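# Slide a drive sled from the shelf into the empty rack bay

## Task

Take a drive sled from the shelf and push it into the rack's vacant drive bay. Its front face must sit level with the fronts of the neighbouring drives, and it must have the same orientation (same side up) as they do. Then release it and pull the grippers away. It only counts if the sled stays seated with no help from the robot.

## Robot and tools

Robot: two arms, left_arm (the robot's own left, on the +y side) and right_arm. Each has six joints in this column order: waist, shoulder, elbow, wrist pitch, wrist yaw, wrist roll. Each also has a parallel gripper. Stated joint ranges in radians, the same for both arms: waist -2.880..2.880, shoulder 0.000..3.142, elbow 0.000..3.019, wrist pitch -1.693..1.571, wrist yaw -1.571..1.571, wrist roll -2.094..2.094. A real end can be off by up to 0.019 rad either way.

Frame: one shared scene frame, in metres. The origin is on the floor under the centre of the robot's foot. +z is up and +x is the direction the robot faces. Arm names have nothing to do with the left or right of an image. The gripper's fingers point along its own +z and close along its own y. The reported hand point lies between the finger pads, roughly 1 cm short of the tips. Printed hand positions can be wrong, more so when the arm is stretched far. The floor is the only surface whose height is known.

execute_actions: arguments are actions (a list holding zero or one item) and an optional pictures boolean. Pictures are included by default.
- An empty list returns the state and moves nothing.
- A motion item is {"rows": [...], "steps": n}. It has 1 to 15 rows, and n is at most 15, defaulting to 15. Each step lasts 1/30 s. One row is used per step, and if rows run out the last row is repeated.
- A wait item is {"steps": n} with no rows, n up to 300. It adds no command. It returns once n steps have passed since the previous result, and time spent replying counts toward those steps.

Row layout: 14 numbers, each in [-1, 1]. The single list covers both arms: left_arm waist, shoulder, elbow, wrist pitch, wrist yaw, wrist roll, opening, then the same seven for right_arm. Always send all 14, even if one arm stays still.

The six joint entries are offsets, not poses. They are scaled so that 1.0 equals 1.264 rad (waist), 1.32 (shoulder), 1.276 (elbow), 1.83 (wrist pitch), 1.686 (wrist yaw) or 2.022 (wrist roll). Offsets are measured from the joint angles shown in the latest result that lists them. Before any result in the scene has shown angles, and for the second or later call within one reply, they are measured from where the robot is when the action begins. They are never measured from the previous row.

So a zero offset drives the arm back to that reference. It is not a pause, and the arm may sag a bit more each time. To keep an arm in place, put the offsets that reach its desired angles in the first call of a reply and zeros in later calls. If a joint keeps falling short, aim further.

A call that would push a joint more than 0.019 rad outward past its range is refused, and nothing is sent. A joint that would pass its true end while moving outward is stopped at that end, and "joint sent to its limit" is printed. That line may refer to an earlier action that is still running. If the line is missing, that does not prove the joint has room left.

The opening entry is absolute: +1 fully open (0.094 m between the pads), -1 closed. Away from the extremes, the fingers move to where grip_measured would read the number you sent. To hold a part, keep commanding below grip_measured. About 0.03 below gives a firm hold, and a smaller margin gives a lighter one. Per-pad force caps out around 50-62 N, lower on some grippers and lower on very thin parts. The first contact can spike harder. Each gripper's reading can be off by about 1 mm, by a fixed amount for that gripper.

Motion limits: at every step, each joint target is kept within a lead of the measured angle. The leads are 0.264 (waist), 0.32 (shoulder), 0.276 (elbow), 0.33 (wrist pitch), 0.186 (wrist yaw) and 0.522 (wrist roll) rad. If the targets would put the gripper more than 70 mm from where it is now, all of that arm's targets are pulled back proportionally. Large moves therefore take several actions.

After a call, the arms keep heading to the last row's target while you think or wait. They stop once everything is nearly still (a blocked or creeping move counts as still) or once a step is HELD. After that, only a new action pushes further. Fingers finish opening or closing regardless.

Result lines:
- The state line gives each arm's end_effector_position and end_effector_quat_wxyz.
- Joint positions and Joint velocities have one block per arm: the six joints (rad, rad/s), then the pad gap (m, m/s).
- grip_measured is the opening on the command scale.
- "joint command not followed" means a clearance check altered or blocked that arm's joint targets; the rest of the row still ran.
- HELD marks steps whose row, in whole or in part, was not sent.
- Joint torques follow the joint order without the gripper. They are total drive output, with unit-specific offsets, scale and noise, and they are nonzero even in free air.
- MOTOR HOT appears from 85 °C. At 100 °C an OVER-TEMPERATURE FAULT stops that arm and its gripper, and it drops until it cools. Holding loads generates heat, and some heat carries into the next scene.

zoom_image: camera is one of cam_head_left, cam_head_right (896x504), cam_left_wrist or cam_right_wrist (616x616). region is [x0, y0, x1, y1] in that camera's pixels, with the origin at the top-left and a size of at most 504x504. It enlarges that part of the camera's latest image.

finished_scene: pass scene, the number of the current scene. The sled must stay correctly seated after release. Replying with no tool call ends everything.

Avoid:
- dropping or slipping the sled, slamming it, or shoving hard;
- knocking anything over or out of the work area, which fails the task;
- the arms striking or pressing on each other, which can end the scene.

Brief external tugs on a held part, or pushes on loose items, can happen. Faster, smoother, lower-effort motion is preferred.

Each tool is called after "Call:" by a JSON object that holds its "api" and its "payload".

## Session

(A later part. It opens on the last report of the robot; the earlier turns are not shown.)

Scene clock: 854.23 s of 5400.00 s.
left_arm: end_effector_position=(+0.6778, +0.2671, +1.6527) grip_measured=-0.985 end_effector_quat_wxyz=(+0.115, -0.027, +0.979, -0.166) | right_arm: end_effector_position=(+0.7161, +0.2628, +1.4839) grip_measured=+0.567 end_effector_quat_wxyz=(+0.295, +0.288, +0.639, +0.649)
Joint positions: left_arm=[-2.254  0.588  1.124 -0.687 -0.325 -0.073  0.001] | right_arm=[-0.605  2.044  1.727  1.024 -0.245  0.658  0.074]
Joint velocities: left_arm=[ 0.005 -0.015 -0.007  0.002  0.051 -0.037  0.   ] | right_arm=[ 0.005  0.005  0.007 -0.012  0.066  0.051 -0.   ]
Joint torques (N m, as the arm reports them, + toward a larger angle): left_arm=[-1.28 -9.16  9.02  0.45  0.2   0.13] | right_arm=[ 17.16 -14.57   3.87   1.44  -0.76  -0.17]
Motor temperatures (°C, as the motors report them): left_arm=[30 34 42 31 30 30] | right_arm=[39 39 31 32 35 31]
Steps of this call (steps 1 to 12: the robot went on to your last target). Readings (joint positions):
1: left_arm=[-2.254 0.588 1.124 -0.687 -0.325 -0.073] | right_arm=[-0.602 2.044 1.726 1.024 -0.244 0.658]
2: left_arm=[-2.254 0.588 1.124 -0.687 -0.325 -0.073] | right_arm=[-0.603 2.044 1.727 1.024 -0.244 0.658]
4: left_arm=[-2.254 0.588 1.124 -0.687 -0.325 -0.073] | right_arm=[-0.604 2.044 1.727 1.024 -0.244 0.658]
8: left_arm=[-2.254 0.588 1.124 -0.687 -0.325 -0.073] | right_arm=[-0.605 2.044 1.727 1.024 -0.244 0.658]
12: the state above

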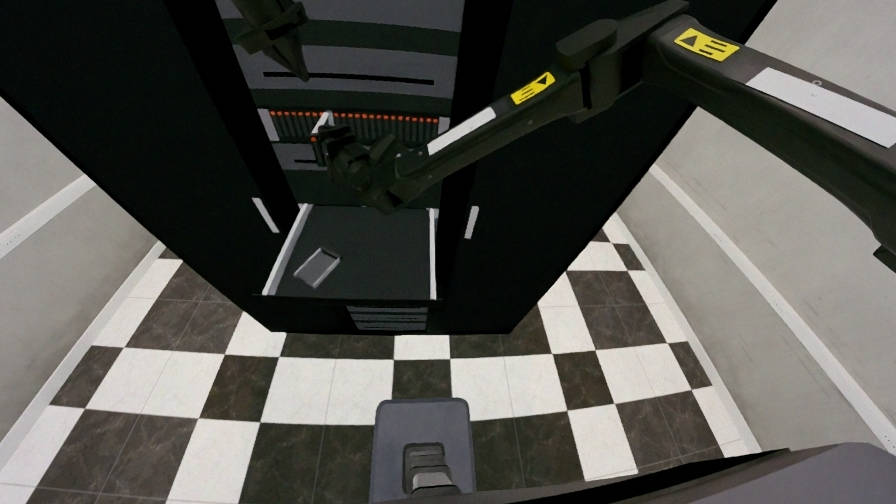

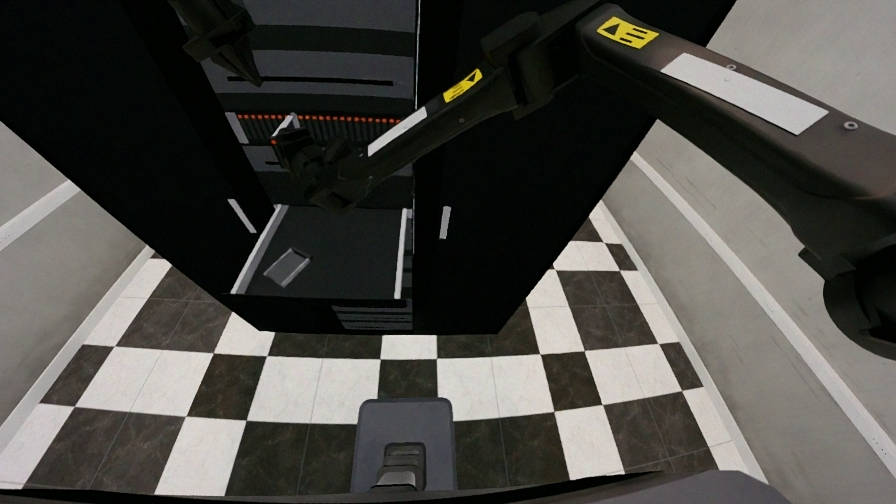

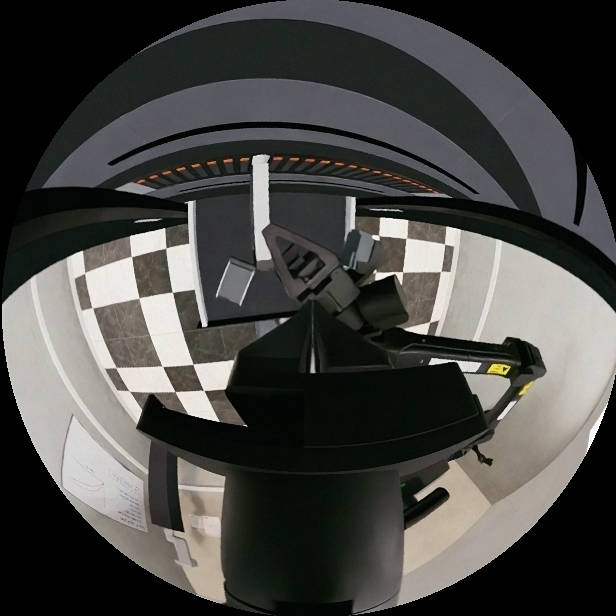

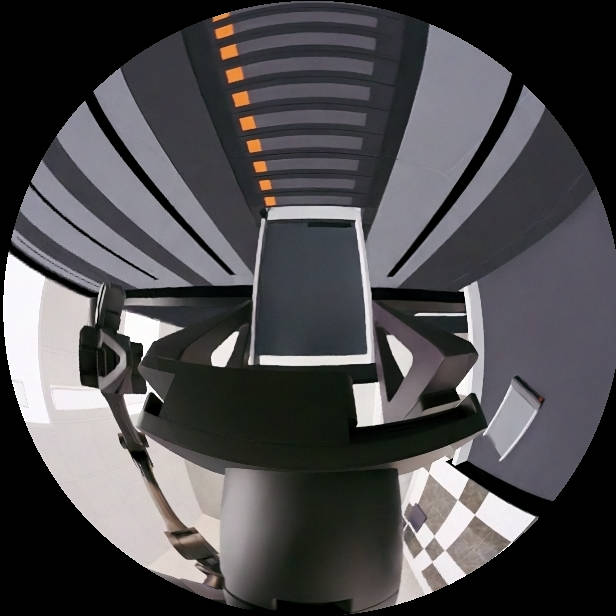

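Call:
{"api": "execute_actions", "payload": {"actions": [{"rows":[[0,0,0.014,0,0,0,-1,0,0,0.012,-0.004,-0.002,0.003,0.535],[0,0,0.014,0,0,0,-1,0,0,0.0150,-0.0070,-0.0005,0.005,0.535],[0,0,0.014,0,0,0,-1,0,0,0.0158,-0.0076,0.0005,0.0067,0.535],[0,0,0.014,0,0,0,-1,0,0,0.0165,-0.0082,0.0015,0.0067,0.535],[0,0,0.014,0,0,0,-1,0,0,0.0172,-0.0088,0.0025,0.0067,0.535],[0,0,0.014,0,0,0,-1,0,0,0.0179,-0.0094,0.0035,0.0067,0.535],[0,0,0.014,0,0,0,-1,0,0,0.0186,-0.0100,0.0045,0.0067,0.535],[0,0,0.014,0,0,0,-1,0,0,0.0193,-0.0106,0.0054,0.0067,0.535],[0,0,0.014,0,0,0,-1,0,0,0.0200,-0.0112,0.0062,0.0067,0.535],[0,0,0.014,0,0,0,-1,0,0,0.0206,-0.0118,0.0068,0.0067,0.535],[0,0,0.014,0,0,0,-1,0,0,0.0211,-0.0122,0.0072,0.0067,0.535],[0,0,0.014,0,0,0,-1,0,0,0.0214,-0.0125,0.0074,0.0067,0.535],[0,0,0.014,0,0,0,-1,0,0,0.0216,-0.0127,0.0074,0.0067,0.535]],"steps":15}], "pictures": false}}

Call:
{"api": "execute_actions", "payload": {"actions": [{"steps":8}]}}

Call:
{"api": "zoom_image", "payload": {"camera": "cam_right_wrist", "region": [240, 180, 303, 243]}}

Call:
{"api": "zoom_image", "payload": {"camera": "cam_right_wrist", "region": [320, 180, 383, 243]}}

Call:
{"api": "zoom_image", "payload": {"camera": "cam_left_wrist", "region": [233, 140, 289, 196]}}

Scene clock: 908.07 s of 5400.00 s.
left_arm: end_effector_position=(+0.6778, +0.2671, +1.6527) grip_measured=-0.985 end_effector_quat_wxyz=(+0.115, -0.027, +0.979, -0.166) | right_arm: end_effector_position=(+0.7198, +0.2624, +1.4823) grip_measured=+0.567 end_effector_quat_wxyz=(+0.294, +0.294, +0.641, +0.645)
Joint positions: left_arm=[-2.254  0.588  1.124 -0.687 -0.325 -0.073  0.001] | right_arm=[-0.605  2.044  1.735  1.015 -0.231  0.663  0.074]
Joint velocities: left_arm=[-0.005  0.005 -0.007 -0.022  0.007 -0.051  0.   ] | right_arm=[ 0.005  0.005  0.022 -0.007  0.066 -0.007  0.   ]
Joint torques (N m, as the arm reports them, + toward a larger angle): left_arm=[-1.31 -9.18  9.02  0.45  0.2   0.13] | right_arm=[ 18.21 -14.64   3.85   0.92  -0.54  -0.01]
Motor temperatures (°C, as the motors report them): left_arm=[30 34 42 31 30 30] | right_arm=[39 39 31 32 35 31]
Steps of this call (steps 1 to 15: the robot went on to your last target; steps 16 to 90: nothing new was sent; then 50.33 s passed at rest; steps 91 to 105: all 15 steps of this action). Readings (joint positions):
91: left_arm=[-2.254 0.588 1.124 -0.687 -0.325 -0.073] | right_arm=[-0.605 2.044 1.727 1.024 -0.245 0.658]
92: left_arm=[-2.254 0.588 1.124 -0.687 -0.325 -0.073] | right_arm=[-0.605 2.044 1.727 1.024 -0.245 0.658]
94: left_arm=[-2.254 0.588 1.124 -0.687 -0.325 -0.073] | right_arm=[-0.605 2.044 1.727 1.024 -0.243 0.660]
98: left_arm=[-2.254 0.588 1.124 -0.687 -0.325 -0.073] | right_arm=[-0.605 2.044 1.728 1.020 -0.236 0.662]
105: the state above

Scene clock: 908.33 s of 5400.00 s.
left_arm: end_effector_position=(+0.6778, +0.2671, +1.6527) grip_measured=-0.985 end_effector_quat_wxyz=(+0.115, -0.027, +0.979, -0.166) | right_arm: end_effector_position=(+0.7197, +0.2625, +1.4823) grip_measured=+0.567 end_effector_quat_wxyz=(+0.293, +0.294, +0.641, +0.645)
Joint positions: left_arm=[-2.254  0.588  1.124 -0.687 -0.325 -0.073  0.001] | right_arm=[-0.605  2.044  1.735  1.014 -0.231  0.663  0.074]
Joint velocities: left_arm=[-0.005 -0.015 -0.007 -0.017  0.007  0.007 -0.   ] | right_arm=[-0.005 -0.015 -0.007 -0.002 -0.007 -0.022 -0.001]
Joint torques (N m, as the arm reports them, + toward a larger angle): left_arm=[-1.27 -9.21  9.03  0.44  0.21  0.13] | right_arm=[ 18.43 -14.53   4.1    0.86  -0.54   0.  ]
Motor temperatures (°C, as the motors report them): left_arm=[30 34 42 31 30 30] | right_arm=[39 39 31 32 35 31]
Steps of this call (steps 1 to 8: the robot went on to your last target). Readings (joint positions):
1: left_arm=[-2.254 0.588 1.124 -0.687 -0.325 -0.073] | right_arm=[-0.605 2.044 1.735 1.015 -0.231 0.663]
2: left_arm=[-2.254 0.588 1.124 -0.687 -0.325 -0.073] | right_arm=[-0.605 2.044 1.735 1.015 -0.231 0.663]
4: left_arm=[-2.254 0.588 1.124 -0.687 -0.325 -0.073] | right_arm=[-0.605 2.044 1.735 1.014 -0.231 0.663]
8: the state above

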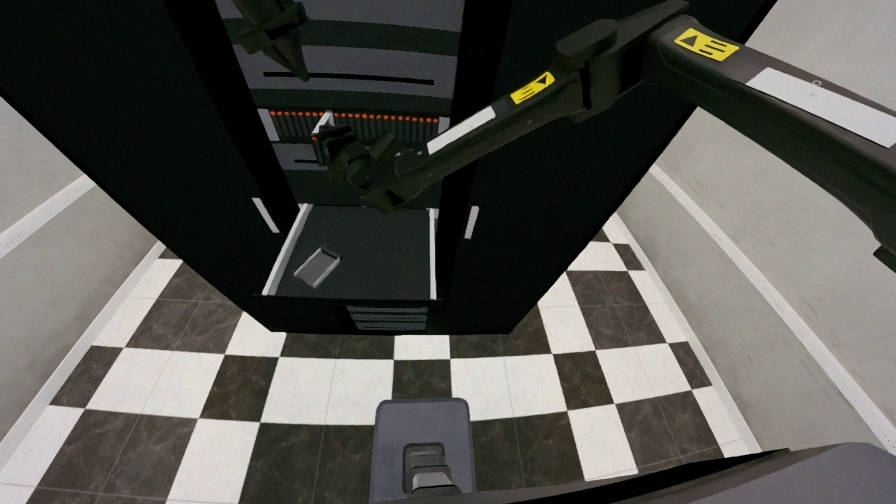

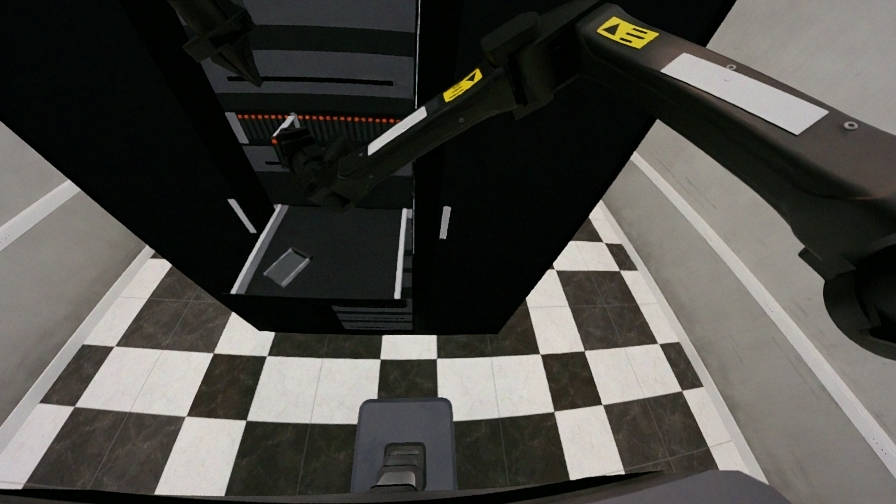

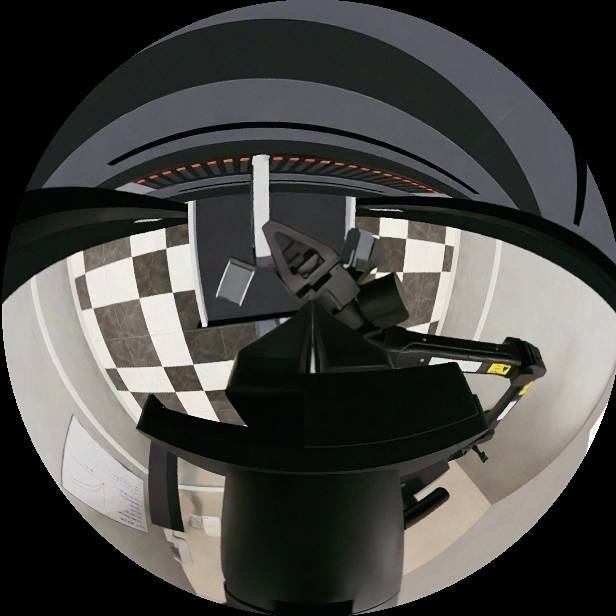

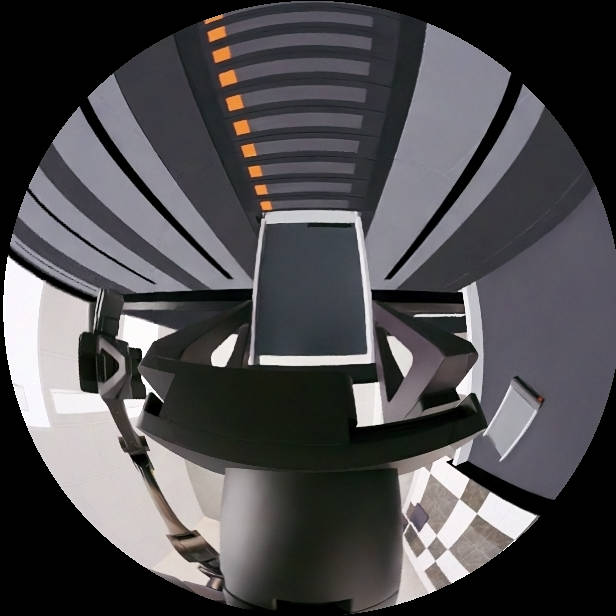

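Region (240, 180, 303, 243) of cam_right_wrist's 616x616 image, scaled by 8.000, with more detail than that image has.

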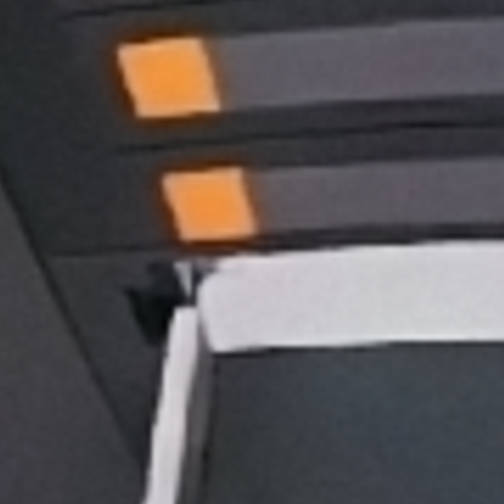

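Region (320, 180, 383, 243) of cam_right_wrist's 616x616 image, scaled by 8.000, with more detail than that image has.

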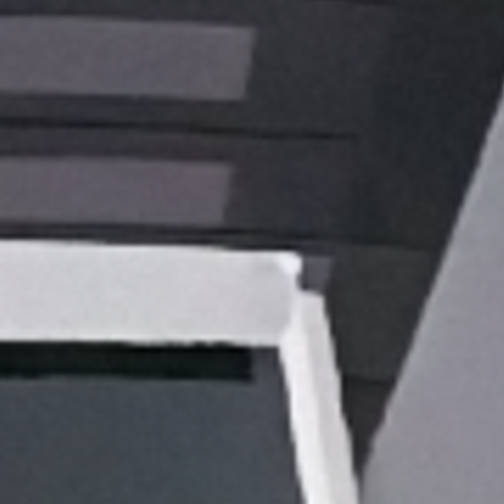

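Region (233, 140, 289, 196) of cam_left_wrist's 616x616 image, scaled by 9.000, with more detail than that image has.

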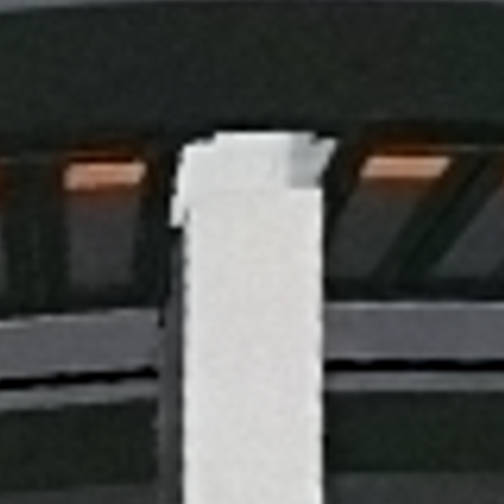

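Call:
{"api": "execute_actions", "payload": {"actions": [{"rows":[[0,0,0.014,0,0,0,-1,0,0,0.0157,-0.0055,-0.0012,0.0042,0.535],[0,0,0.014,0,0,0,-1,0,0,0.0184,-0.0068,-0.0012,0.0046,0.535],[0,0,0.014,0,0,0,-1,0,0,0.0203,-0.0082,0.0001,0.0050,0.535],[0,0,0.014,0,0,0,-1,0,0,0.0222,-0.0101,0.0005,0.0054,0.535],[0,0,0.014,0,0,0,-1,0,0,0.0241,-0.0121,0.0010,0.0058,0.535],[0,0,0.014,0,0,0,-1,0,0,0.0259,-0.0133,0.0015,0.0062,0.535],[0,0,0.014,0,0,0,-1,0,0,0.0278,-0.0146,0.0020,0.0066,0.535],[0,0,0.014,0,0,0,-1,0,0,0.0297,-0.0160,0.0024,0.0070,0.535],[0,0,0.014,0,0,0,-1,0,0,0.0316,-0.0172,0.0029,0.0074,0.535],[0,0,0.014,0,0,0,-1,0,0,0.0335,-0.0185,0.0034,0.0077,0.535],[0,0,0.014,0,0,0,-1,0,0,0.0353,-0.0198,0.0039,0.0077,0.535],[0,0,0.014,0,0,0,-1,0,0,0.0368,-0.0209,0.0043,0.0077,0.535],[0,0,0.014,0,0,0,-1,0,0,0.0381,-0.0218,0.0047,0.0077,0.535],[0,0,0.014,0,0,0,-1,0,0,0.0389,-0.0225,0.0050,0.0077,0.535],[0,0,0.014,0,0,0,-1,0,0,0.0394,-0.0228,0.0053,0.0077,0.535]],"steps":15}], "pictures": false}}

Call:
{"api": "execute_actions", "payload": {"actions": [{"steps":8}]}}

Call:
{"api": "zoom_image", "payload": {"camera": "cam_right_wrist", "region": [240, 190, 303, 253]}}

Call:
{"api": "zoom_image", "payload": {"camera": "cam_right_wrist", "region": [320, 190, 383, 253]}}

Call:
{"api": "zoom_image", "payload": {"camera": "cam_left_wrist", "region": [233, 140, 289, 196]}}

Scene clock: 986.07 s of 5400.00 s.
left_arm: end_effector_position=(+0.6778, +0.2671, +1.6527) grip_measured=-0.985 end_effector_quat_wxyz=(+0.115, -0.027, +0.979, -0.166) | right_arm: end_effector_position=(+0.7316, +0.2627, +1.4835) grip_measured=+0.567 end_effector_quat_wxyz=(+0.293, +0.299, +0.641, +0.643)
Joint positions: left_arm=[-2.254  0.588  1.124 -0.687 -0.325 -0.073  0.001] | right_arm=[-0.605  2.044  1.764  0.988 -0.222  0.67   0.074]
Joint velocities: left_arm=[ 0.005  0.005  0.012 -0.002 -0.037  0.022 -0.001] | right_arm=[-0.005  0.005  0.032 -0.042  0.022  0.022 -0.001]
Joint torques (N m, as the arm reports them, + toward a larger angle): left_arm=[-1.27 -9.18  9.03  0.44  0.2   0.13] | right_arm=[ 18.43 -14.82   4.12   0.86  -0.59   0.  ]
Motor temperatures (°C, as the motors report them): left_arm=[30 34 42 31 30 30] | right_arm=[40 39 32 32 35 31]
Steps of this call (steps 1 to 15: the robot went on to your last target; steps 16 to 90: nothing new was sent; then 74.23 s passed at rest; steps 91 to 105: all 15 steps of this action). Readings (joint positions):
91: left_arm=[-2.254 0.588 1.124 -0.687 -0.325 -0.073] | right_arm=[-0.605 2.044 1.735 1.014 -0.231 0.663]
92: left_arm=[-2.254 0.588 1.124 -0.687 -0.325 -0.073] | right_arm=[-0.605 2.044 1.735 1.014 -0.231 0.663]
94: left_arm=[-2.254 0.588 1.124 -0.687 -0.325 -0.073] | right_arm=[-0.605 2.044 1.737 1.012 -0.231 0.664]
98: left_arm=[-2.254 0.588 1.124 -0.687 -0.325 -0.073] | right_arm=[-0.605 2.044 1.747 1.002 -0.227 0.667]
105: the state above

Scene clock: 986.33 s of 5400.00 s.
left_arm: end_effector_position=(+0.6778, +0.2671, +1.6527) grip_measured=-0.985 end_effector_quat_wxyz=(+0.115, -0.027, +0.979, -0.166) | right_arm: end_effector_position=(+0.7321, +0.2629, +1.4834) grip_measured=+0.567 end_effector_quat_wxyz=(+0.293, +0.299, +0.641, +0.643)
Joint positions: left_arm=[-2.254  0.588  1.124 -0.687 -0.325 -0.073  0.001] | right_arm=[-0.605  2.044  1.766  0.985 -0.222  0.671  0.074]
Joint velocities: left_arm=[-0.015  0.015 -0.027 -0.017 -0.007 -0.051 -0.001] | right_arm=[-0.005 -0.024  0.002  0.017  0.037 -0.007 -0.   ]
Joint torques (N m, as the arm reports them, + toward a larger angle): left_arm=[-1.27 -9.2   9.02  0.45  0.2   0.13] | right_arm=[ 18.47 -14.92   4.09   0.88  -0.54   0.  ]
Motor temperatures (°C, as the motors report them): left_arm=[30 34 42 31 30 30] | right_arm=[40 39 32 32 35 31]
Steps of this call (steps 1 to 8: the robot went on to your last target). Readings (joint positions):
1: left_arm=[-2.254 0.588 1.124 -0.687 -0.325 -0.073] | right_arm=[-0.605 2.044 1.765 0.987 -0.222 0.670]
2: left_arm=[-2.254 0.588 1.124 -0.687 -0.325 -0.073] | right_arm=[-0.605 2.044 1.765 0.987 -0.222 0.670]
4: left_arm=[-2.254 0.588 1.124 -0.687 -0.325 -0.073] | right_arm=[-0.605 2.044 1.766 0.986 -0.222 0.670]
8: the state above

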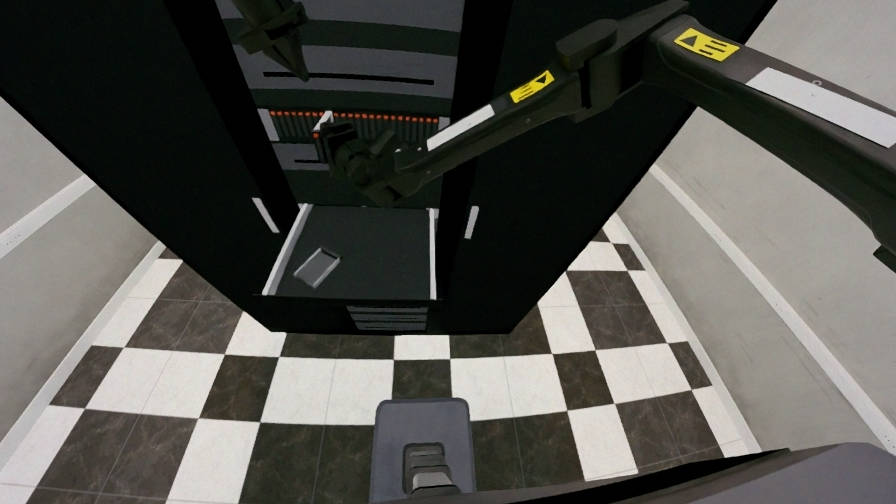

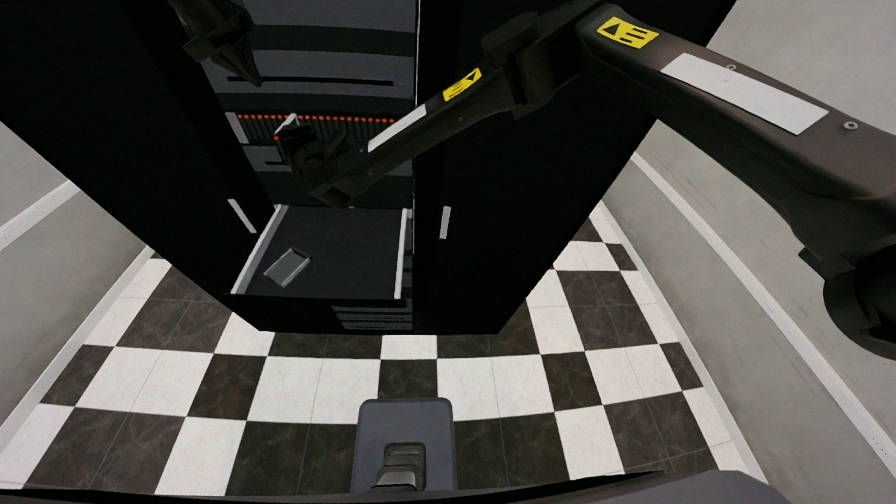

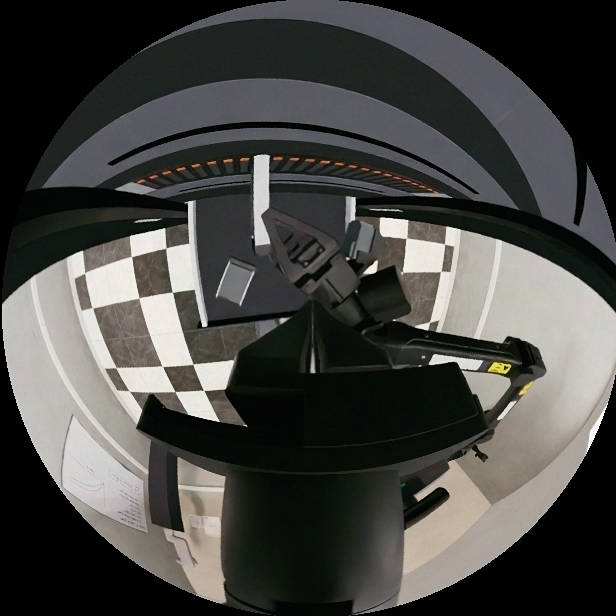

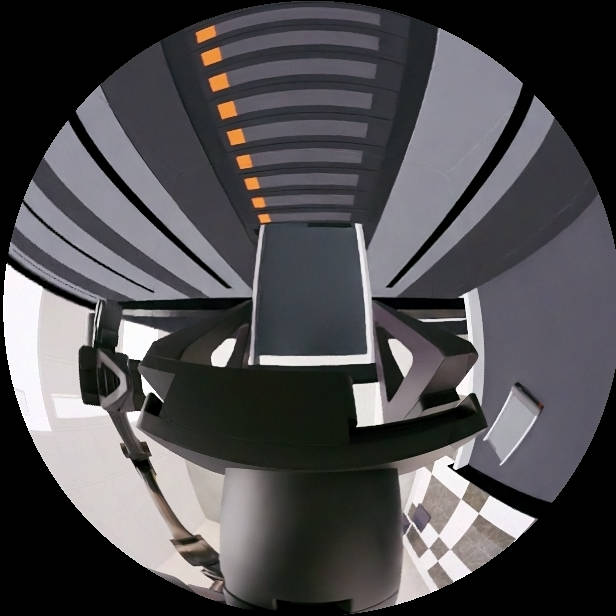

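Region (240, 190, 303, 253) of cam_right_wrist's 616x616 image, scaled by 8.000, with more detail than that image has.

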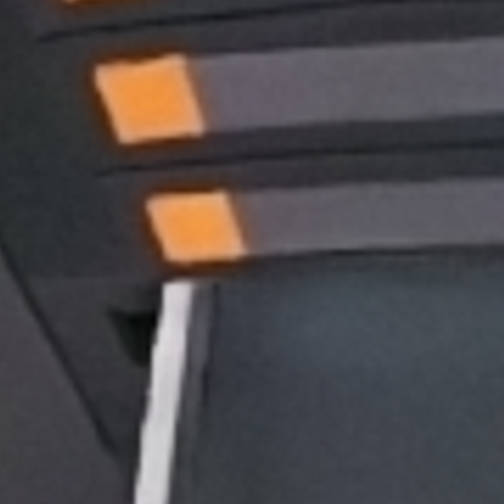

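Region (320, 190, 383, 253) of cam_right_wrist's 616x616 image, scaled by 8.000, with more detail than that image has.

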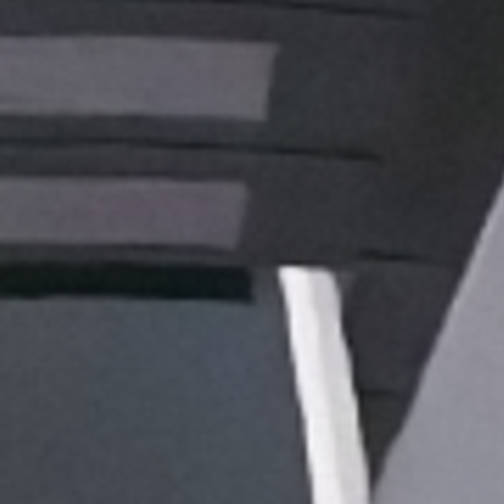

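Region (233, 140, 289, 196) of cam_left_wrist's 616x616 image, scaled by 9.000, with more detail than that image has.

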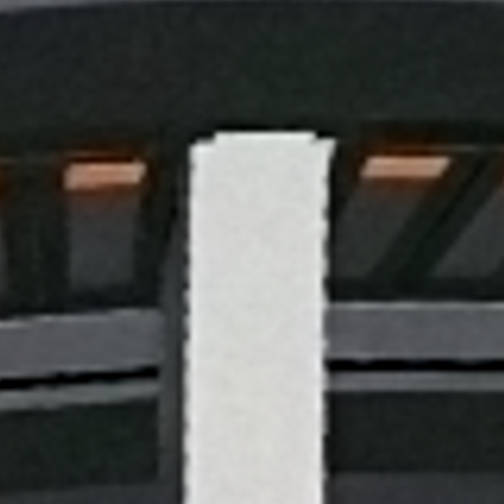

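Call:
{"api": "execute_actions", "payload": {"actions": []}}

Scene clock: 1034.50 s of 5400.00 s.
left_arm: end_effector_position=(+0.6778, +0.2671, +1.6527) grip_measured=-0.985 end_effector_quat_wxyz=(+0.115, -0.027, +0.979, -0.166) | right_arm: end_effector_position=(+0.7321, +0.2629, +1.4834) grip_measured=+0.567 end_effector_quat_wxyz=(+0.293, +0.299, +0.641, +0.643)
Joint positions: left_arm=[-2.254  0.588  1.124 -0.687 -0.325 -0.073  0.001] | right_arm=[-0.605  2.044  1.766  0.985 -0.222  0.671  0.074]
Joint velocities: left_arm=[-0.005 -0.005  0.002 -0.002  0.022 -0.037  0.001] | right_arm=[-0.005 -0.005  0.007  0.002 -0.037 -0.007 -0.001]
Joint torques (N m, as the arm reports them, + toward a larger angle): left_arm=[-1.25 -9.15  9.03  0.46  0.2   0.13] | right_arm=[ 18.32 -14.6    4.14   0.9   -0.56   0.01]
Motor temperatures (°C, as the motors report them): left_arm=[30 34 42 31 30 30] | right_arm=[40 39 32 32 35 31]
Steps of this call (steps 1 to 15: the robot went on to your last target; steps 16 to 90: nothing new was sent; then 45.17 s passed at rest). Readings (joint positions):
1: left_arm=[-2.254 0.588 1.124 -0.687 -0.325 -0.073] | right_arm=[-0.605 2.044 1.766 0.985 -0.222 0.671]
2: left_arm=[-2.254 0.588 1.124 -0.687 -0.325 -0.073] | right_arm=[-0.605 2.044 1.766 0.985 -0.222 0.671]
4: left_arm=[-2.254 0.588 1.124 -0.687 -0.325 -0.073] | right_arm=[-0.605 2.044 1.766 0.985 -0.222 0.671]
8: left_arm=[-2.254 0.588 1.124 -0.687 -0.325 -0.073] | right_arm=[-0.605 2.044 1.766 0.985 -0.222 0.671]
90: the state above
All arms were judged still, so your last target was given up. Only a new action makes them travel on or press farther. Fingers that are still opening or closing keep moving.

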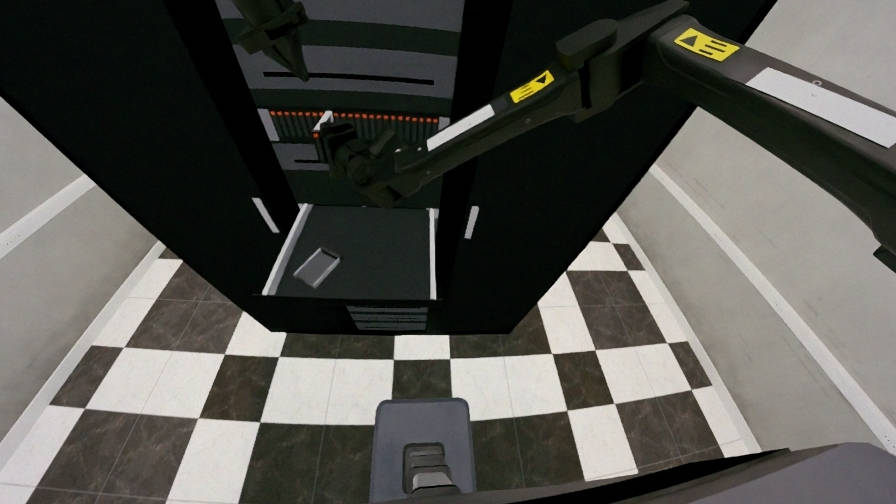

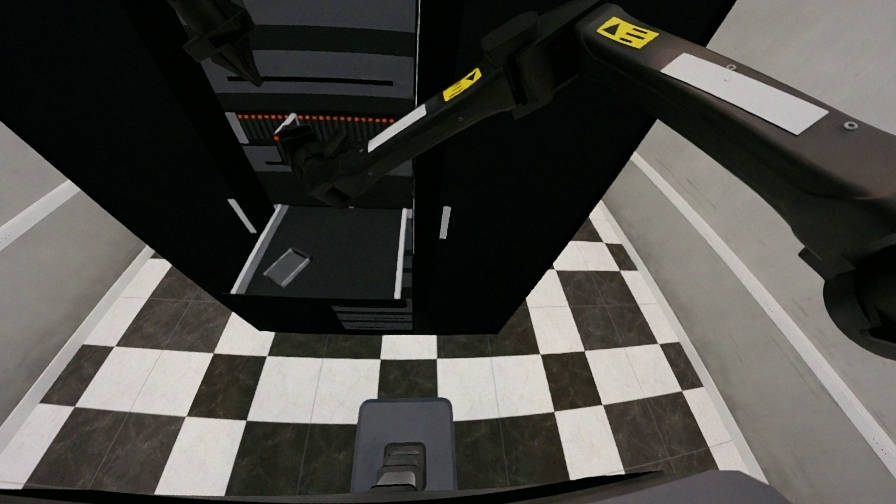

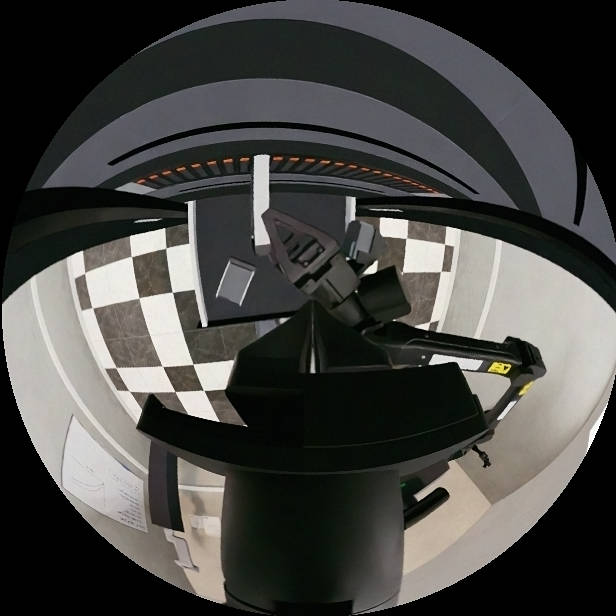

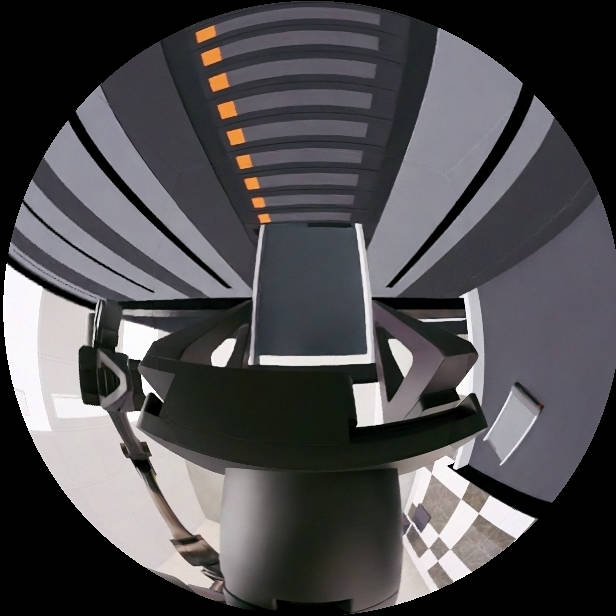

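Call:
{"api": "execute_actions", "payload": {"actions": [{"rows": [[0,0,0.014,0,0,0,-1, 0,0,0.0157,-0.0060,-0.0012,0.0042,0.535],[0,0,0.014,0,0,0,-1, 0,0,0.0184,-0.0078,-0.0006,0.0045,0.535],[0,0,0.014,0,0,0,-1, 0,0,0.0203,-0.0095,-0.0001,0.0048,0.535],[0,0,0.014,0,0,0,-1, 0,0,0.0222,-0.0111,0.0004,0.0051,0.535],[0,0,0.014,0,0,0,-1, 0,0,0.0241,-0.0126,0.0010,0.0054,0.535],[0,0,0.014,0,0,0,-1, 0,0,0.0260,-0.0140,0.0015,0.0057,0.535],[0,0,0.014,0,0,0,-1, 0,0,0.0279,-0.0154,0.0020,0.0060,0.535],[0,0,0.014,0,0,0,-1, 0,0,0.0298,-0.0167,0.0026,0.0063,0.535],[0,0,0.014,0,0,0,-1, 0,0,0.0317,-0.0180,0.0031,0.0066,0.535],[0,0,0.014,0,0,0,-1, 0,0,0.0336,-0.0194,0.0036,0.0069,0.535],[0,0,0.014,0,0,0,-1, 0,0,0.0355,-0.0207,0.0042,0.0071,0.535],[0,0,0.014,0,0,0,-1, 0,0,0.0372,-0.0219,0.0047,0.0072,0.535],[0,0,0.014,0,0,0,-1, 0,0,0.0385,-0.0229,0.0052,0.0072,0.535],[0,0,0.014,0,0,0,-1, 0,0,0.0392,-0.0236,0.0056,0.0072,0.535],[0,0,0.014,0,0,0,-1, 0,0,0.0394,-0.0240,0.0059,0.0072,0.535]], "steps": 15}], "pictures": false}}

Call:
{"api": "execute_actions", "payload": {"actions": [{"steps": 8}]}}

Scene clock: 1058.93 s of 5400.00 s.
left_arm: end_effector_position=(+0.6778, +0.2671, +1.6527) grip_measured=-0.985 end_effector_quat_wxyz=(+0.115, -0.027, +0.979, -0.166) | right_arm: end_effector_position=(+0.7433, +0.2630, +1.4844) grip_measured=+0.567 end_effector_quat_wxyz=(+0.292, +0.304, +0.642, +0.640)
Joint positions: left_arm=[-2.254  0.588  1.124 -0.687 -0.325 -0.073  0.001] | right_arm=[-0.605  2.044  1.793  0.958 -0.211  0.676  0.074]
Joint velocities: left_arm=[ 0.005 -0.015  0.002  0.007  0.095  0.095 -0.   ] | right_arm=[ 0.005  0.005  0.042 -0.046  0.007 -0.051  0.   ]
Joint torques (N m, as the arm reports them, + toward a larger angle): left_arm=[-1.29 -9.18  9.02  0.43  0.2   0.13] | right_arm=[ 18.69 -15.12   4.27   0.96  -0.55   0.06]
Motor temperatures (°C, as the motors report them): left_arm=[30 34 42 31 30 30] | right_arm=[40 39 32 32 35 31]
Steps of this call (steps 1 to 90: nothing new was sent; then 20.93 s passed at rest; steps 91 to 105: all 15 steps of this action). Readings (joint positions):
91: left_arm=[-2.254 0.588 1.124 -0.687 -0.325 -0.073] | right_arm=[-0.605 2.044 1.766 0.985 -0.222 0.671]
92: left_arm=[-2.254 0.588 1.124 -0.687 -0.325 -0.073] | right_arm=[-0.605 2.044 1.766 0.985 -0.222 0.671]
94: left_arm=[-2.254 0.588 1.124 -0.687 -0.325 -0.073] | right_arm=[-0.605 2.044 1.767 0.983 -0.221 0.672]
98: left_arm=[-2.254 0.588 1.124 -0.687 -0.325 -0.073] | right_arm=[-0.605 2.044 1.777 0.972 -0.218 0.673]
105: the state above

Scene clock: 1059.20 s of 5400.00 s.
left_arm: end_effector_position=(+0.6778, +0.2671, +1.6527) grip_measured=-0.985 end_effector_quat_wxyz=(+0.115, -0.027, +0.979, -0.166) | right_arm: end_effector_position=(+0.7443, +0.2631, +1.4845) grip_measured=+0.567 end_effector_quat_wxyz=(+0.292, +0.305, +0.642, +0.640)
Joint positions: left_arm=[-2.254  0.588  1.124 -0.687 -0.325 -0.073  0.001] | right_arm=[-0.605  2.044  1.796  0.955 -0.211  0.676  0.074]
Joint velocities: left_arm=[ 0.015 -0.005 -0.007  0.012 -0.037 -0.037  0.   ] | right_arm=[-0.005 -0.005 -0.007 -0.002 -0.022  0.037 -0.   ]
Joint torques (N m, as the arm reports them, + toward a larger angle): left_arm=[-1.29 -9.17  9.03  0.44  0.2   0.13] | right_arm=[ 18.41 -15.06   4.35   0.84  -0.57   0.  ]
Motor temperatures (°C, as the motors report them): left_arm=[30 34 42 31 30 30] | right_arm=[40 39 32 32 35 31]
Steps of this call (steps 1 to 8: the robot went on to your last target). Readings (joint positions):
1: left_arm=[-2.254 0.588 1.124 -0.687 -0.325 -0.073] | right_arm=[-0.605 2.044 1.795 0.957 -0.211 0.676]
2: left_arm=[-2.254 0.588 1.124 -0.687 -0.325 -0.073] | right_arm=[-0.605 2.044 1.796 0.956 -0.211 0.676]
4: left_arm=[-2.254 0.588 1.124 -0.687 -0.325 -0.073] | right_arm=[-0.605 2.044 1.796 0.955 -0.211 0.676]
8: the state above

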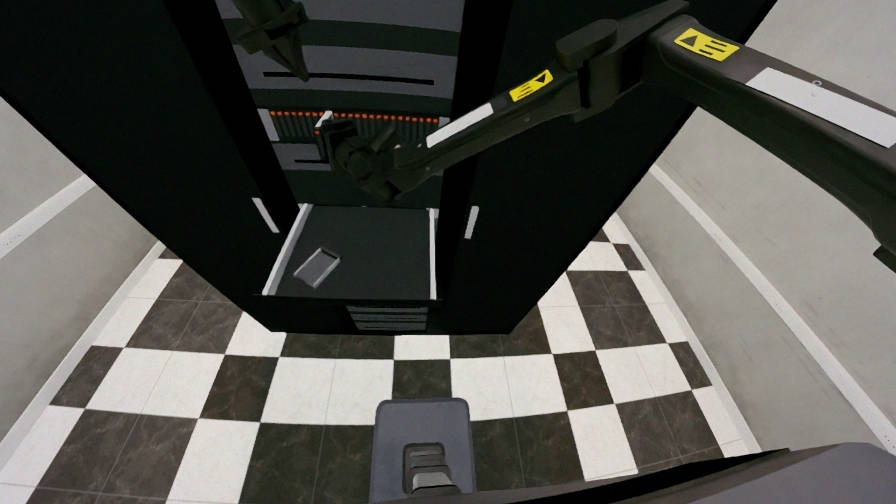

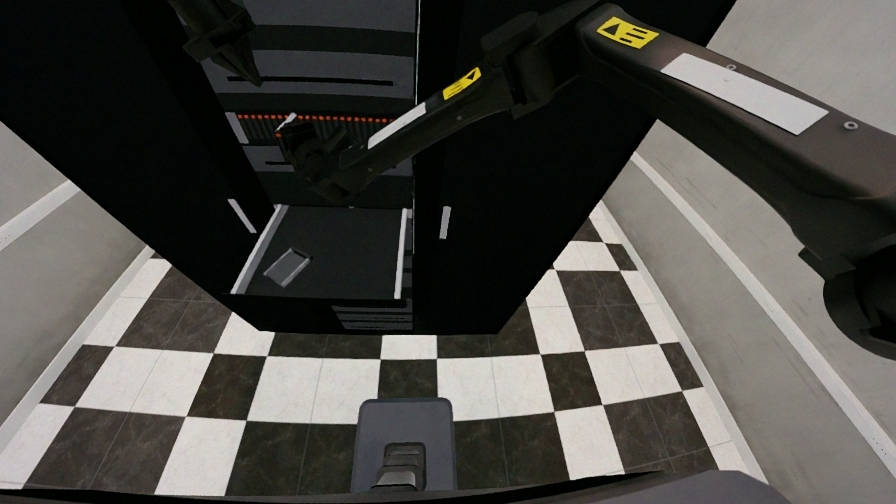

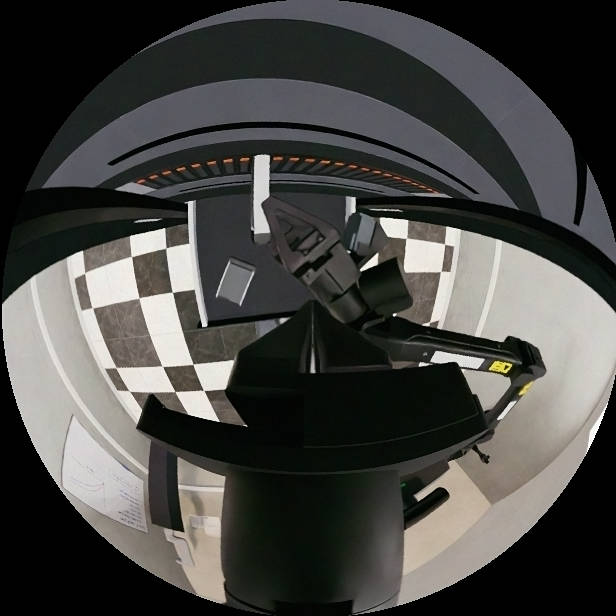

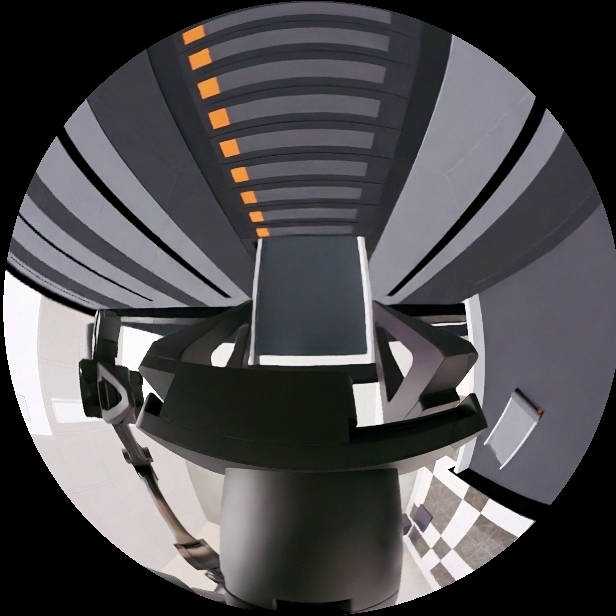

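Call:
{"api": "zoom_image", "payload": {"camera": "cam_left_wrist", "region": [233, 140, 289, 196]}}

Call:
{"api": "zoom_image", "payload": {"camera": "cam_right_wrist", "region": [240, 200, 303, 263]}}

Call:
{"api": "zoom_image", "payload": {"camera": "cam_right_wrist", "region": [325, 200, 388, 263]}}

Region (233, 140, 289, 196) of cam_left_wrist's 616x616 image, scaled by 9.000, with more detail than that image has.

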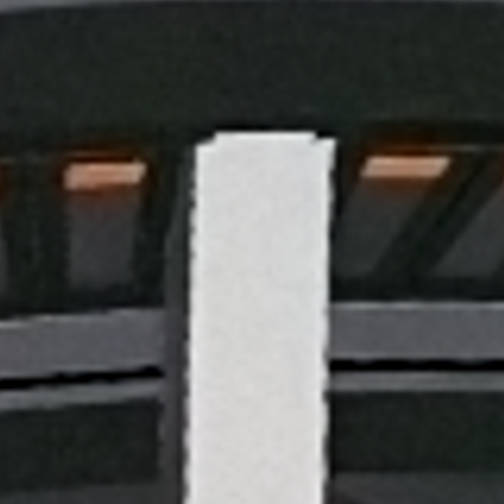

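Region (240, 200, 303, 263) of cam_right_wrist's 616x616 image, scaled by 8.000, with more detail than that image has.

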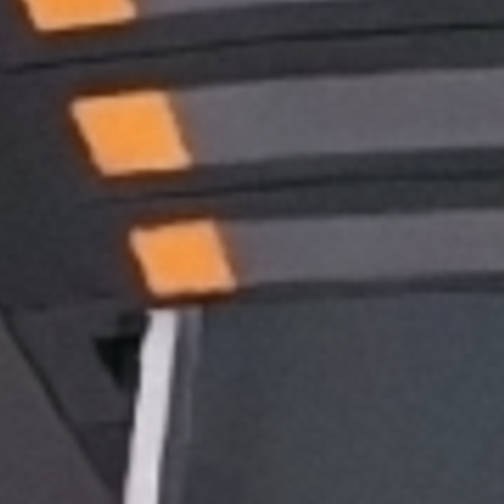

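Region (325, 200, 388, 263) of cam_right_wrist's 616x616 image, scaled by 8.000, with more detail than that image has.

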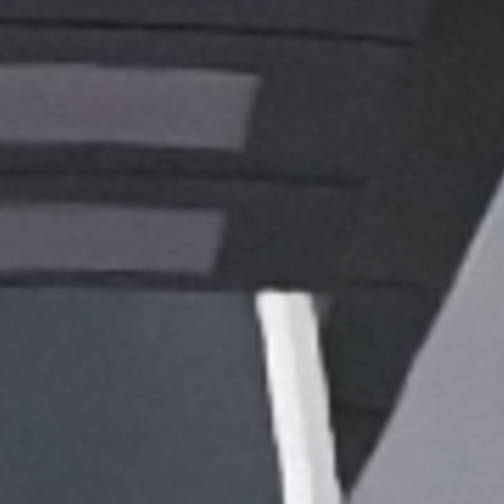

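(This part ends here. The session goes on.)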